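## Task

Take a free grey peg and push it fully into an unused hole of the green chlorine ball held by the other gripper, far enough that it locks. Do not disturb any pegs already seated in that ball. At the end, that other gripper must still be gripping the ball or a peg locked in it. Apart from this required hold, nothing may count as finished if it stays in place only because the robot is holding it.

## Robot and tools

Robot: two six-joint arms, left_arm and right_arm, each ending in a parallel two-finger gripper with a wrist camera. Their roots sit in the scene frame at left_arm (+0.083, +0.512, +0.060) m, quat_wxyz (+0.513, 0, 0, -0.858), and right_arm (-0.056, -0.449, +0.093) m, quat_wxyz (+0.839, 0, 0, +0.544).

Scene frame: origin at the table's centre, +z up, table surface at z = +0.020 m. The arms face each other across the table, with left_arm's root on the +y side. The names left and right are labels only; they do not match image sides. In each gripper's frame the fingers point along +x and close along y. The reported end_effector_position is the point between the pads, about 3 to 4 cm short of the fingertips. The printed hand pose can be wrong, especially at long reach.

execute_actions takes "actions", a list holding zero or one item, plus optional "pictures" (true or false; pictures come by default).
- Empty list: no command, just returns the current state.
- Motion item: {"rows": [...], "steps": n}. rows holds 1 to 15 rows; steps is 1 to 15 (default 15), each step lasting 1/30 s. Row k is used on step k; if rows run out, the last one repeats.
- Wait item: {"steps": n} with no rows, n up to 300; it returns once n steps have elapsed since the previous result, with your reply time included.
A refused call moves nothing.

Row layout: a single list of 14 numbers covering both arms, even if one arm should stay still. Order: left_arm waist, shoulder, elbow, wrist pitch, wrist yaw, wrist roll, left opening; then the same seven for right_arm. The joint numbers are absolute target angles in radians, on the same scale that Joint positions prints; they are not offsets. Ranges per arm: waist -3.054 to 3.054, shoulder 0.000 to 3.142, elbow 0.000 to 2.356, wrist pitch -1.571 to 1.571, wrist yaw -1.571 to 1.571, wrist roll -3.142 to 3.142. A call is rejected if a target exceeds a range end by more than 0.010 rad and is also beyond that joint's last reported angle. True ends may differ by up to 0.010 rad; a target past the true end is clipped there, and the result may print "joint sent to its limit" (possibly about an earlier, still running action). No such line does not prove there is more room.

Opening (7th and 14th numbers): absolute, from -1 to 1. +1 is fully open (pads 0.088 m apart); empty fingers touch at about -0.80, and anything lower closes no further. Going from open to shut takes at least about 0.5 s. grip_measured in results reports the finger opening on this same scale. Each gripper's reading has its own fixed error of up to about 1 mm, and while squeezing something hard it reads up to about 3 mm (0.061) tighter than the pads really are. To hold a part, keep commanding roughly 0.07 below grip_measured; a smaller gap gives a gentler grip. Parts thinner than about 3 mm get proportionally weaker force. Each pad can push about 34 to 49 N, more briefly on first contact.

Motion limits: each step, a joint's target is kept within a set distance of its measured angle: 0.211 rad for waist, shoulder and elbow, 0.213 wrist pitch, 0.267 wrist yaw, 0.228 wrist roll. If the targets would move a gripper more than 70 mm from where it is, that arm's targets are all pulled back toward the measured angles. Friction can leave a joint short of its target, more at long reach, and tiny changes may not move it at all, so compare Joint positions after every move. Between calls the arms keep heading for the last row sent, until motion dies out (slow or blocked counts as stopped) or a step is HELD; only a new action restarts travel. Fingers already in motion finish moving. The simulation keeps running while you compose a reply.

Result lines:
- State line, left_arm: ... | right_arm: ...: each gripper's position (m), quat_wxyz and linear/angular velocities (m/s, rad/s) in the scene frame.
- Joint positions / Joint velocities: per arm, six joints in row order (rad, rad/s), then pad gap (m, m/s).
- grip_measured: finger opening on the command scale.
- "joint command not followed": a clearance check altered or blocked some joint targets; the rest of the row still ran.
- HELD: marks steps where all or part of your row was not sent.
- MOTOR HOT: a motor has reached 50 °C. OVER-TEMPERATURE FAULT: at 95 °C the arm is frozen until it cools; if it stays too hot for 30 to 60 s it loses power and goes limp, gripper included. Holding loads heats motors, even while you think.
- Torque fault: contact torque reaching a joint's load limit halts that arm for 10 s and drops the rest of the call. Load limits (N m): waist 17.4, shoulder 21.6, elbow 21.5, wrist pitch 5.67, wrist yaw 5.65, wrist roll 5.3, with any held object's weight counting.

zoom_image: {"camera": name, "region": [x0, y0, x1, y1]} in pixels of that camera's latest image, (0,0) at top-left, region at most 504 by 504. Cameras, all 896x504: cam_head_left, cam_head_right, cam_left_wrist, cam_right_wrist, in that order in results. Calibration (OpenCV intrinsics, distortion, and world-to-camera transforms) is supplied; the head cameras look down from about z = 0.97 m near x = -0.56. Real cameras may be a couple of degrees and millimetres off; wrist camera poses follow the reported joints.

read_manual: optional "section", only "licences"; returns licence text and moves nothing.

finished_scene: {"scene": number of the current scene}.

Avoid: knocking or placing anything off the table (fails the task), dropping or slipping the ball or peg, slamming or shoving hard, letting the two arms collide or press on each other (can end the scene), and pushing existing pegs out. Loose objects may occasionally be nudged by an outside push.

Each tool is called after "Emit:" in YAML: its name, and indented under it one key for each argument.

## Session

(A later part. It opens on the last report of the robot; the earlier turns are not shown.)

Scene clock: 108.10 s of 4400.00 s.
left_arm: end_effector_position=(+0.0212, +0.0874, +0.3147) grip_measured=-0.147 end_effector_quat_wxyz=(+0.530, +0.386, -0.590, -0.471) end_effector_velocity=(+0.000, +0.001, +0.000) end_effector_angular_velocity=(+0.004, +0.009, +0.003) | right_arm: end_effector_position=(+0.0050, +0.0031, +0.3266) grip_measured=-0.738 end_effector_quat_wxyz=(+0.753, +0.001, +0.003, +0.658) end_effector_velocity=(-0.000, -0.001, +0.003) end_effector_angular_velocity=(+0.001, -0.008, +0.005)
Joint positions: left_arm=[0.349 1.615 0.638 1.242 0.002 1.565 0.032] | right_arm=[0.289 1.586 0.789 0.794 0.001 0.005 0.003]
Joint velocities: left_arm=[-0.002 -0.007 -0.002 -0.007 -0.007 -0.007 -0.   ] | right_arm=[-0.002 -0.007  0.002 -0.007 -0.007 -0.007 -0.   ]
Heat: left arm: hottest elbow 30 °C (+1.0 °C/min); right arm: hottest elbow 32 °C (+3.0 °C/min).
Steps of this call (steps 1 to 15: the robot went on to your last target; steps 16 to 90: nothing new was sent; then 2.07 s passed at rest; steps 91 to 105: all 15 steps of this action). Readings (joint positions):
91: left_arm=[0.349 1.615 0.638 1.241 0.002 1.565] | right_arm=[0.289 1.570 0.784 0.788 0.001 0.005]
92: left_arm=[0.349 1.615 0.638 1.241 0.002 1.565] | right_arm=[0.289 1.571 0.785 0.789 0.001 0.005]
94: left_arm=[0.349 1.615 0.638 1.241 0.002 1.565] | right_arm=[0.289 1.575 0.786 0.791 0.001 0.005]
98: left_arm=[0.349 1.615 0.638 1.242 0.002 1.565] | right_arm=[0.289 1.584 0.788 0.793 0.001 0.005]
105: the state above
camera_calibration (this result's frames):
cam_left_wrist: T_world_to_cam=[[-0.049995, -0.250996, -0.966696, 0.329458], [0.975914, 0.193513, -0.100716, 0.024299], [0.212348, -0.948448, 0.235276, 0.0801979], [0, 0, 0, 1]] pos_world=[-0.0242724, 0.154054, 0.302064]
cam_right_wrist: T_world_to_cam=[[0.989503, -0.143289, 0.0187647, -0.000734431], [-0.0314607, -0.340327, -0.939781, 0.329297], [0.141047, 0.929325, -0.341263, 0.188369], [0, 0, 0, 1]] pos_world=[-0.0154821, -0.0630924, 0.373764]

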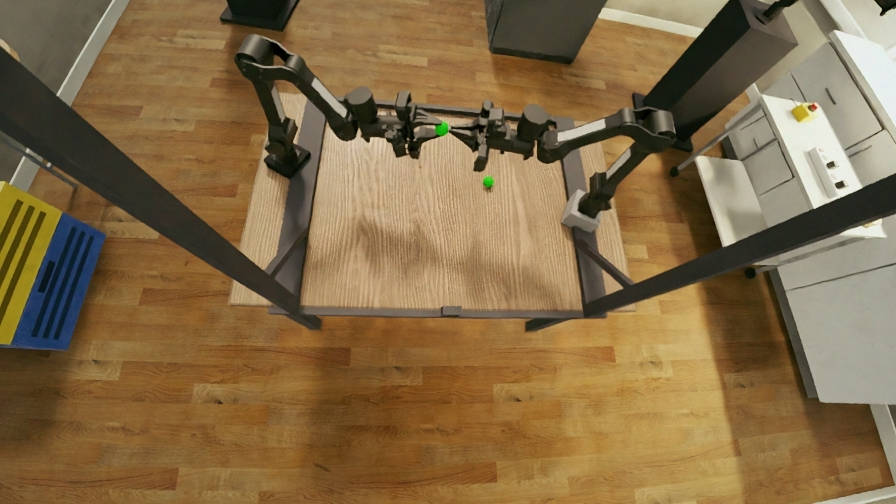

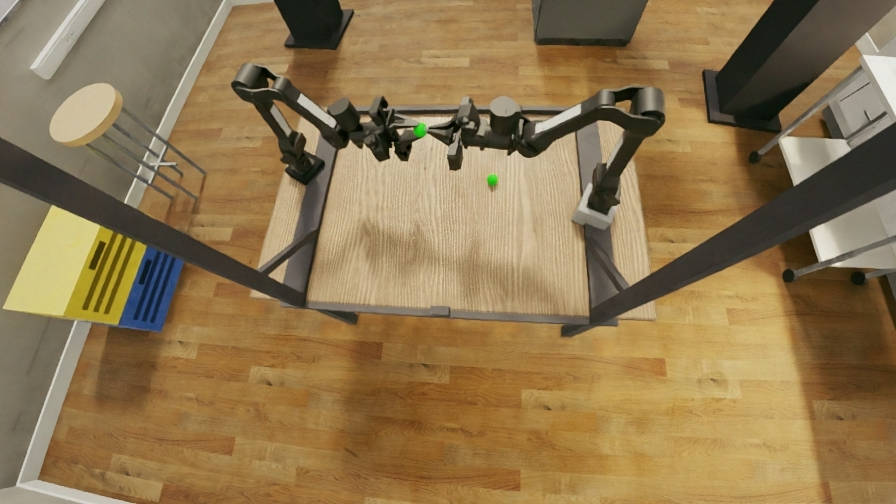

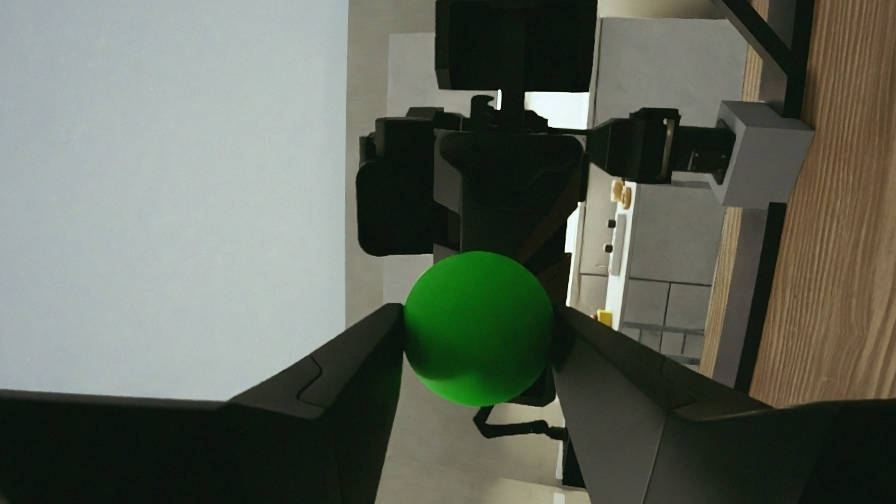

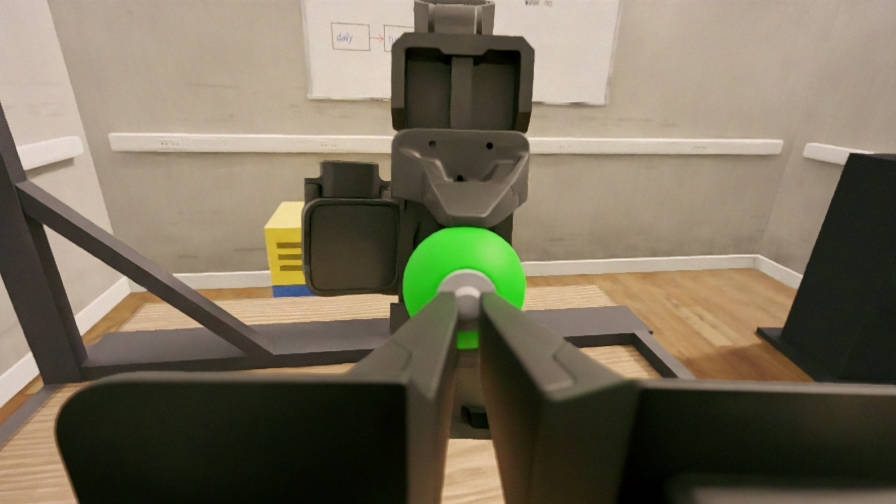

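Push more.

Emit:
execute_actions:
  actions:
    - {"rows":[[0.35,1.625,0.66,1.238,0,1.571,-0.22,0.29,1.63,0.82,0.789,0,0,-0.81],[0.35,1.625,0.66,1.238,0,1.571,-0.22,0.29,1.63,0.82,0.789,0,0,-0.81],[0.35,1.627,0.666,1.238,0,1.571,-0.22,0.29,1.64,0.828,0.789,0,0,-0.81],[0.35,1.627,0.666,1.238,0,1.571,-0.22,0.29,1.64,0.828,0.789,0,0,-0.81],[0.35,1.63,0.672,1.238,0,1.571,-0.22,0.29,1.652,0.836,0.789,0,0,-0.81]]}

Emit:
zoom_image:
  camera: "cam_right_wrist"
  region: [370, 190, 570, 350]

Scene clock: 112.37 s of 4400.00 s.
left_arm: end_effector_position=(+0.0212, +0.0878, +0.3162) grip_measured=-0.147 end_effector_quat_wxyz=(+0.532, +0.384, -0.592, -0.469) end_effector_velocity=(-0.002, -0.000, -0.004) end_effector_angular_velocity=(+0.013, +0.003, -0.011) | right_arm: end_effector_position=(+0.0054, +0.0061, +0.3265) grip_measured=-0.738 end_effector_quat_wxyz=(+0.753, +0.001, +0.002, +0.658) end_effector_velocity=(-0.000, -0.001, -0.002) end_effector_angular_velocity=(-0.008, -0.006, +0.005)
Joint positions: left_arm=[0.349 1.615 0.638 1.248 0.002 1.565 0.032] | right_arm=[0.289 1.598 0.799 0.798 0.001 0.005 0.003]
Joint velocities: left_arm=[-0.002  0.002 -0.002 -0.007  0.007 -0.007 -0.001] | right_arm=[-0.002 -0.002 -0.002 -0.007 -0.007 -0.007 -0.   ]
Heat: left arm: hottest elbow 31 °C (+2.0 °C/min); right arm: hottest elbow 33 °C (+4.0 °C/min).
Steps of this call (steps 1 to 15: the robot went on to your last target; steps 16 to 90: nothing new was sent; then 0.77 s passed at rest; steps 91 to 105: all 15 steps of this action). Readings (joint positions):
91: left_arm=[0.349 1.615 0.638 1.242 0.002 1.565] | right_arm=[0.289 1.588 0.790 0.794 0.001 0.005]
92: left_arm=[0.349 1.615 0.638 1.243 0.002 1.565] | right_arm=[0.289 1.589 0.791 0.794 0.001 0.005]
94: left_arm=[0.349 1.615 0.638 1.244 0.002 1.565] | right_arm=[0.289 1.593 0.794 0.796 0.001 0.005]
98: left_arm=[0.349 1.615 0.638 1.248 0.002 1.565] | right_arm=[0.289 1.598 0.799 0.798 0.001 0.005]
105: the state above
camera_calibration (this result's frames):
cam_left_wrist: T_world_to_cam=[[-0.0509424, -0.25756, -0.964919, 0.331072], [0.975814, 0.192821, -0.102986, 0.0250892], [0.212582, -0.946828, 0.241508, 0.0781165], [0, 0, 0, 1]] pos_world=[-0.024223, 0.154396, 0.303176]
cam_right_wrist: T_world_to_cam=[[0.989498, -0.143325, 0.0187435, -0.000693168], [-0.0312235, -0.33855, -0.94043, 0.330454], [0.141132, 0.929969, -0.33947, 0.184969], [0, 0, 0, 1]] pos_world=[-0.0151013, -0.0602394, 0.373573]

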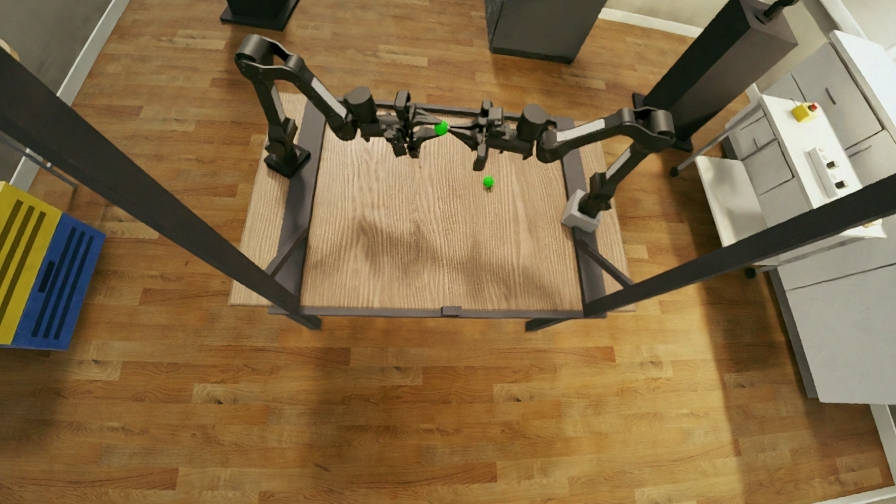

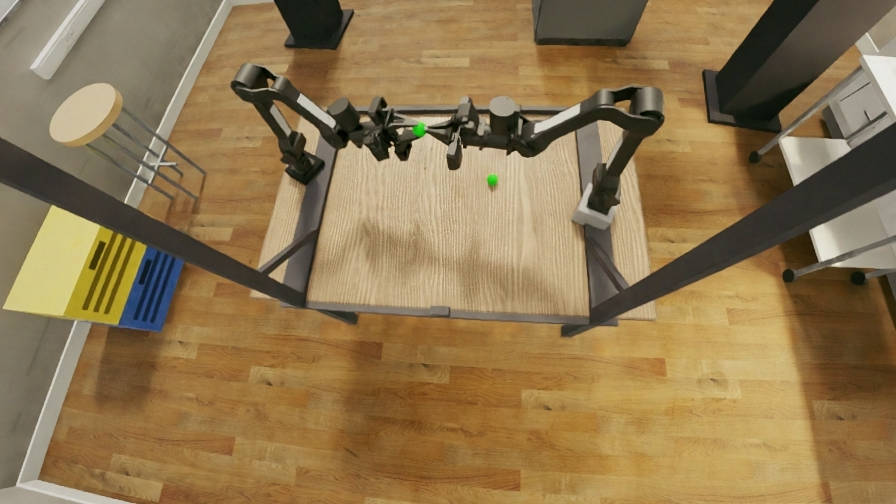

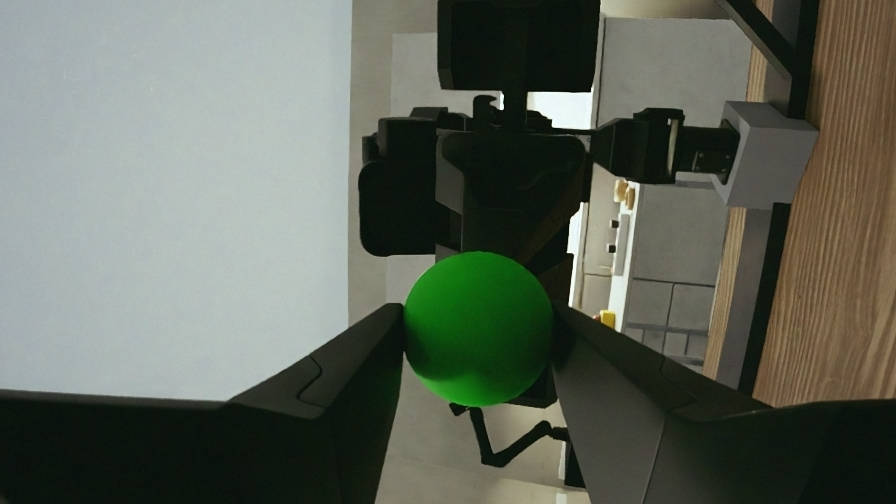

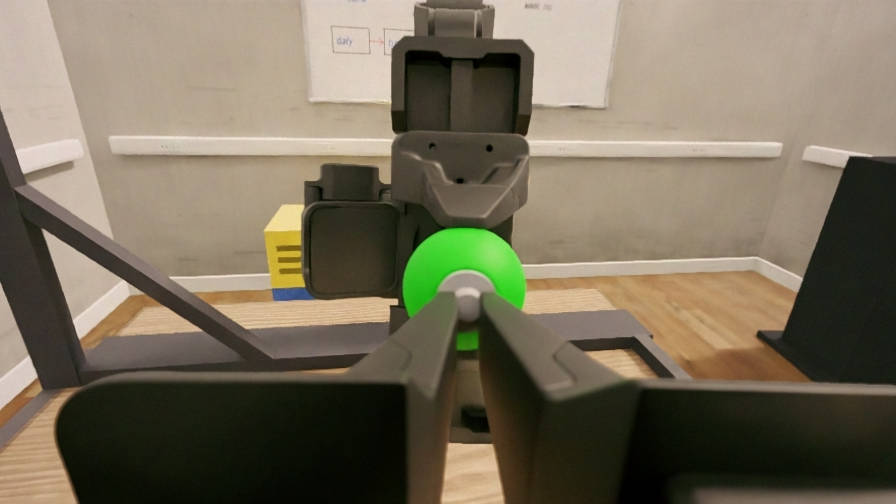

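Region (370, 190, 570, 350) of cam_right_wrist's 896x504 image, scaled by 2.520, with more detail than that image has; it fills the top 403 rows of this view, and the rest is white.

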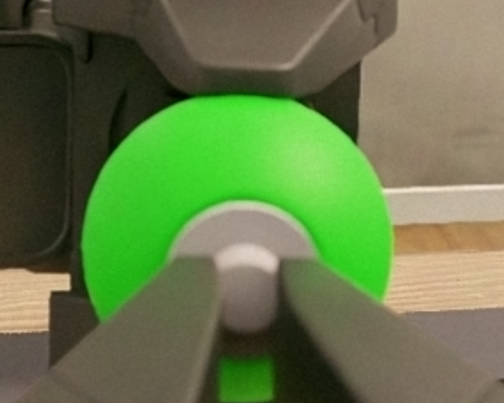

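Appears seated. Unload, release, retreat, inspect from the side.

Emit:
execute_actions:
  actions:
    - {"rows":[[0.35,1.621,0.65,1.238,0,1.571,-0.22,0.29,1.6,0.805,0.789,0,0,-0.81],[0.35,1.621,0.65,1.238,0,1.571,-0.22,0.29,1.6,0.805,0.789,0,0,-0.81],[0.35,1.621,0.64,1.238,0,1.571,-0.22,0.29,1.575,0.795,0.789,0,0,-0.81],[0.35,1.621,0.64,1.238,0,1.571,-0.22,0.29,1.575,0.795,0.789,0,0,-0.81],[0.35,1.621,0.64,1.238,0,1.571,-0.22,0.29,1.575,0.795,0.789,0,0,-0.4],[0.35,1.621,0.64,1.238,0,1.571,-0.22,0.29,1.575,0.795,0.789,0,0,-0.4],[0.35,1.621,0.64,1.238,0,1.571,-0.22,0.29,1.575,0.795,0.789,0,0,-0.4],[0.35,1.621,0.64,1.238,0,1.571,-0.22,0.29,1.575,0.795,0.789,0,0,-0.4],[0.35,1.621,0.64,1.238,0,1.571,-0.22,0.29,1.575,0.795,0.789,0,0,-0.4],[0.35,1.621,0.64,1.238,0,1.571,-0.22,0.29,1.52,0.75,0.77,0,0,-0.4],[0.35,1.621,0.64,1.238,0,1.571,-0.22,0.29,1.47,0.71,0.76,0,0,-0.4],[0.35,1.621,0.64,1.238,0,1.571,-0.22,0.29,1.4,0.65,0.75,0,0,-0.4]]}
  pictures: false

Emit:
execute_actions:
  actions:
    - {"rows":[[0.35,1.621,0.64,1.238,0.6,1.571,-0.22,0.29,1.4,0.65,0.75,0,0,-0.4]]}

Emit:
zoom_image:
  camera: "cam_right_wrist"
  region: [100, 150, 350, 350]

Scene clock: 121.40 s of 4400.00 s.
left_arm: end_effector_position=(+0.0224, +0.0876, +0.3144) grip_measured=-0.147 end_effector_quat_wxyz=(+0.531, +0.388, -0.589, -0.470) end_effector_velocity=(+0.002, -0.000, -0.003) end_effector_angular_velocity=(+0.017, -0.004, +0.021) | right_arm: end_effector_position=(-0.0004, -0.0310, +0.3320) grip_measured=-0.409 end_effector_quat_wxyz=(+0.752, +0.001, +0.003, +0.659) end_effector_velocity=(-0.013, -0.096, +0.086) end_effector_angular_velocity=(+0.229, -0.037, +0.005)
Joint positions: left_arm=[ 0.35   1.612  0.637  1.239 -0.002  1.566  0.032] | right_arm=[0.291 1.437 0.676 0.757 0.001 0.005 0.019]
Joint velocities: left_arm=[-0.002 -0.007 -0.002 -0.022 -0.022  0.007 -0.   ] | right_arm=[-0.002 -0.486 -0.247 -0.007 -0.007 -0.007  0.003]
Heat: left arm: hottest elbow 33 °C (+3.0 °C/min); right arm: hottest elbow 35 °C (+6.1 °C/min).
Steps of this call (steps 1 to 15: the robot went on to your last target; steps 16 to 90: nothing new was sent; then 5.53 s passed at rest; steps 91 to 105: all 15 steps of this action). Readings (joint positions):
91: left_arm=[0.349 1.613 0.637 1.248 0.002 1.565] | right_arm=[0.289 1.593 0.799 0.797 0.001 0.005]
92: left_arm=[0.349 1.613 0.637 1.248 0.002 1.565] | right_arm=[0.289 1.590 0.799 0.795 0.001 0.005]
94: left_arm=[0.349 1.612 0.637 1.248 0.002 1.565] | right_arm=[0.289 1.581 0.799 0.791 0.001 0.005]
98: left_arm=[0.350 1.612 0.637 1.242 -0.001 1.566] | right_arm=[0.289 1.580 0.798 0.788 0.001 0.005]
105: the state above

Scene clock: 121.90 s of 4400.00 s.
left_arm: end_effector_position=(-0.0584, +0.1244, +0.3077) grip_measured=-0.147 end_effector_quat_wxyz=(+0.334, +0.234, -0.718, -0.564) end_effector_velocity=(-0.007, +0.006, +0.000) end_effector_angular_velocity=(-0.004, -0.007, -0.054) | right_arm: end_effector_position=(-0.0011, -0.0367, +0.3334) grip_measured=-0.404 end_effector_quat_wxyz=(+0.752, +0.001, +0.002, +0.659) end_effector_velocity=(-0.000, -0.000, +0.004) end_effector_angular_velocity=(+0.011, -0.009, +0.005)
Joint positions: left_arm=[0.349 1.612 0.637 1.239 0.594 1.566 0.032] | right_arm=[0.291 1.411 0.659 0.75  0.001 0.005 0.019]
Joint velocities: left_arm=[-0.002 -0.002 -0.002  0.007  0.051 -0.007  0.   ] | right_arm=[-0.002 -0.002  0.002  0.007 -0.007 -0.007 -0.   ]
Heat: left arm: hottest elbow 33 °C (+3.0 °C/min); right arm: hottest elbow 35 °C (+6.0 °C/min).
Steps of this call (steps 1 to 15: all 15 steps of this action). Readings (joint positions):
1: left_arm=[0.355 1.612 0.637 1.239 0.057 1.566] | right_arm=[0.291 1.424 0.671 0.757 0.001 0.005]
2: left_arm=[0.357 1.612 0.637 1.239 0.144 1.566] | right_arm=[0.291 1.417 0.669 0.757 0.001 0.005]
4: left_arm=[0.355 1.612 0.637 1.239 0.310 1.566] | right_arm=[0.291 1.411 0.665 0.754 0.001 0.005]
8: left_arm=[0.349 1.612 0.637 1.239 0.538 1.566] | right_arm=[0.291 1.411 0.659 0.750 0.001 0.005]
15: the state above
camera_calibration (this result's frames):
cam_left_wrist: T_world_to_cam=[[-0.0425552, -0.243754, -0.968903, 0.328232], [0.928544, -0.367604, 0.0516981, 0.114205], [-0.368774, -0.897469, 0.24198, 0.0915801], [0, 0, 0, 1]] pos_world=[-0.0583038, 0.20418, 0.28996]
cam_right_wrist: T_world_to_cam=[[0.989771, -0.14143, 0.0187478, -0.000442764], [-0.0306245, -0.338965, -0.940301, 0.322188], [0.139342, 0.930108, -0.339828, 0.22815], [0, 0, 0, 1]] pos_world=[-0.0214856, -0.103056, 0.380494]

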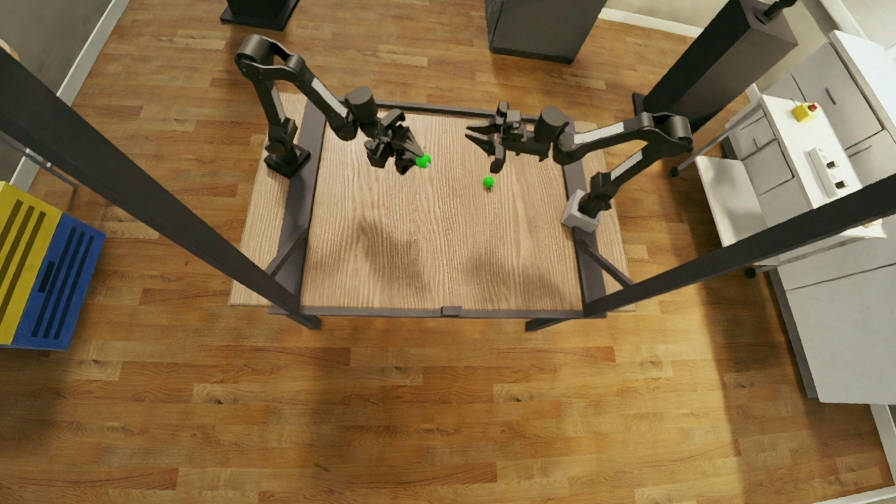

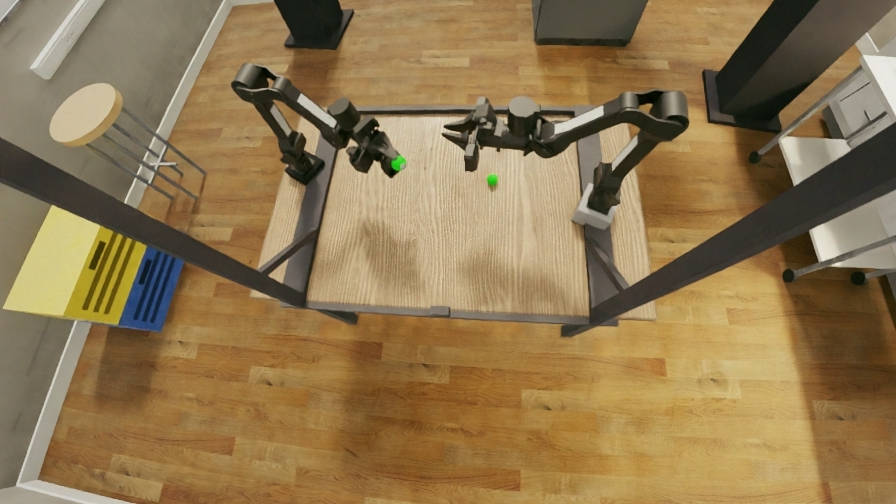

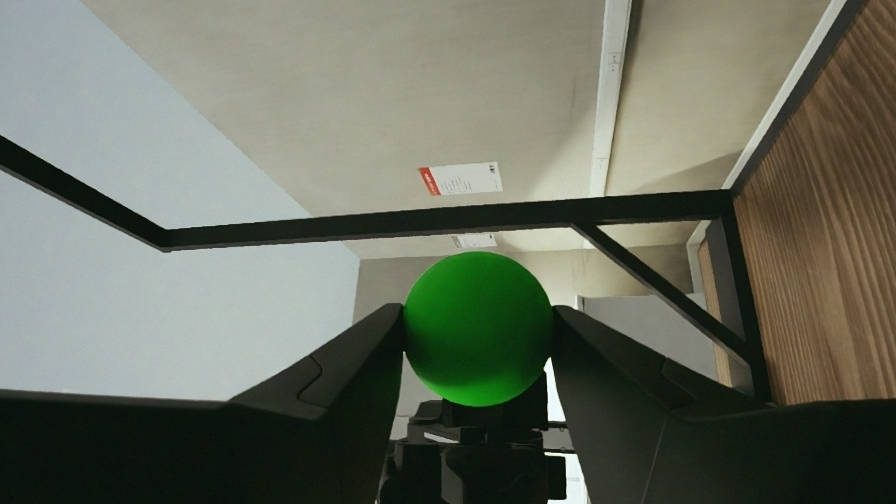

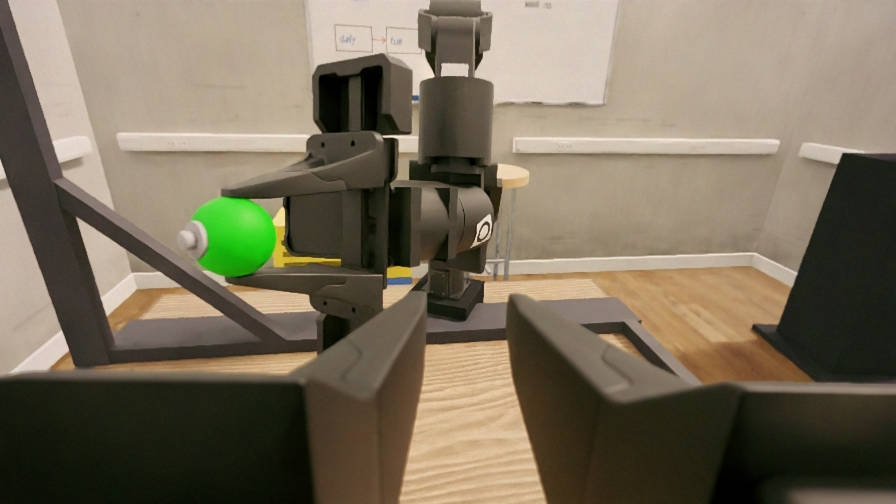

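Region (100, 150, 350, 350) of cam_right_wrist's 896x504 image, scaled by 2.016, with more detail than that image has; it fills the top 403 rows of this view, and the rest is white.

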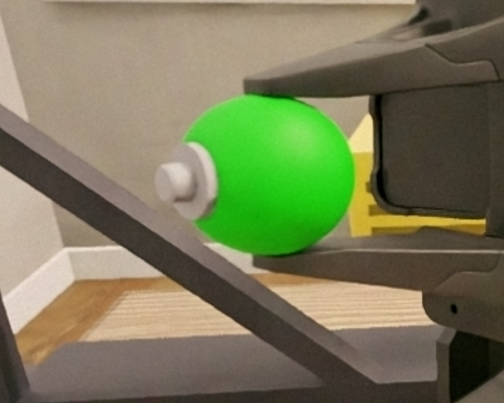

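Emit:
finished_scene:
  scene: 1

The scene is finished: the task was done.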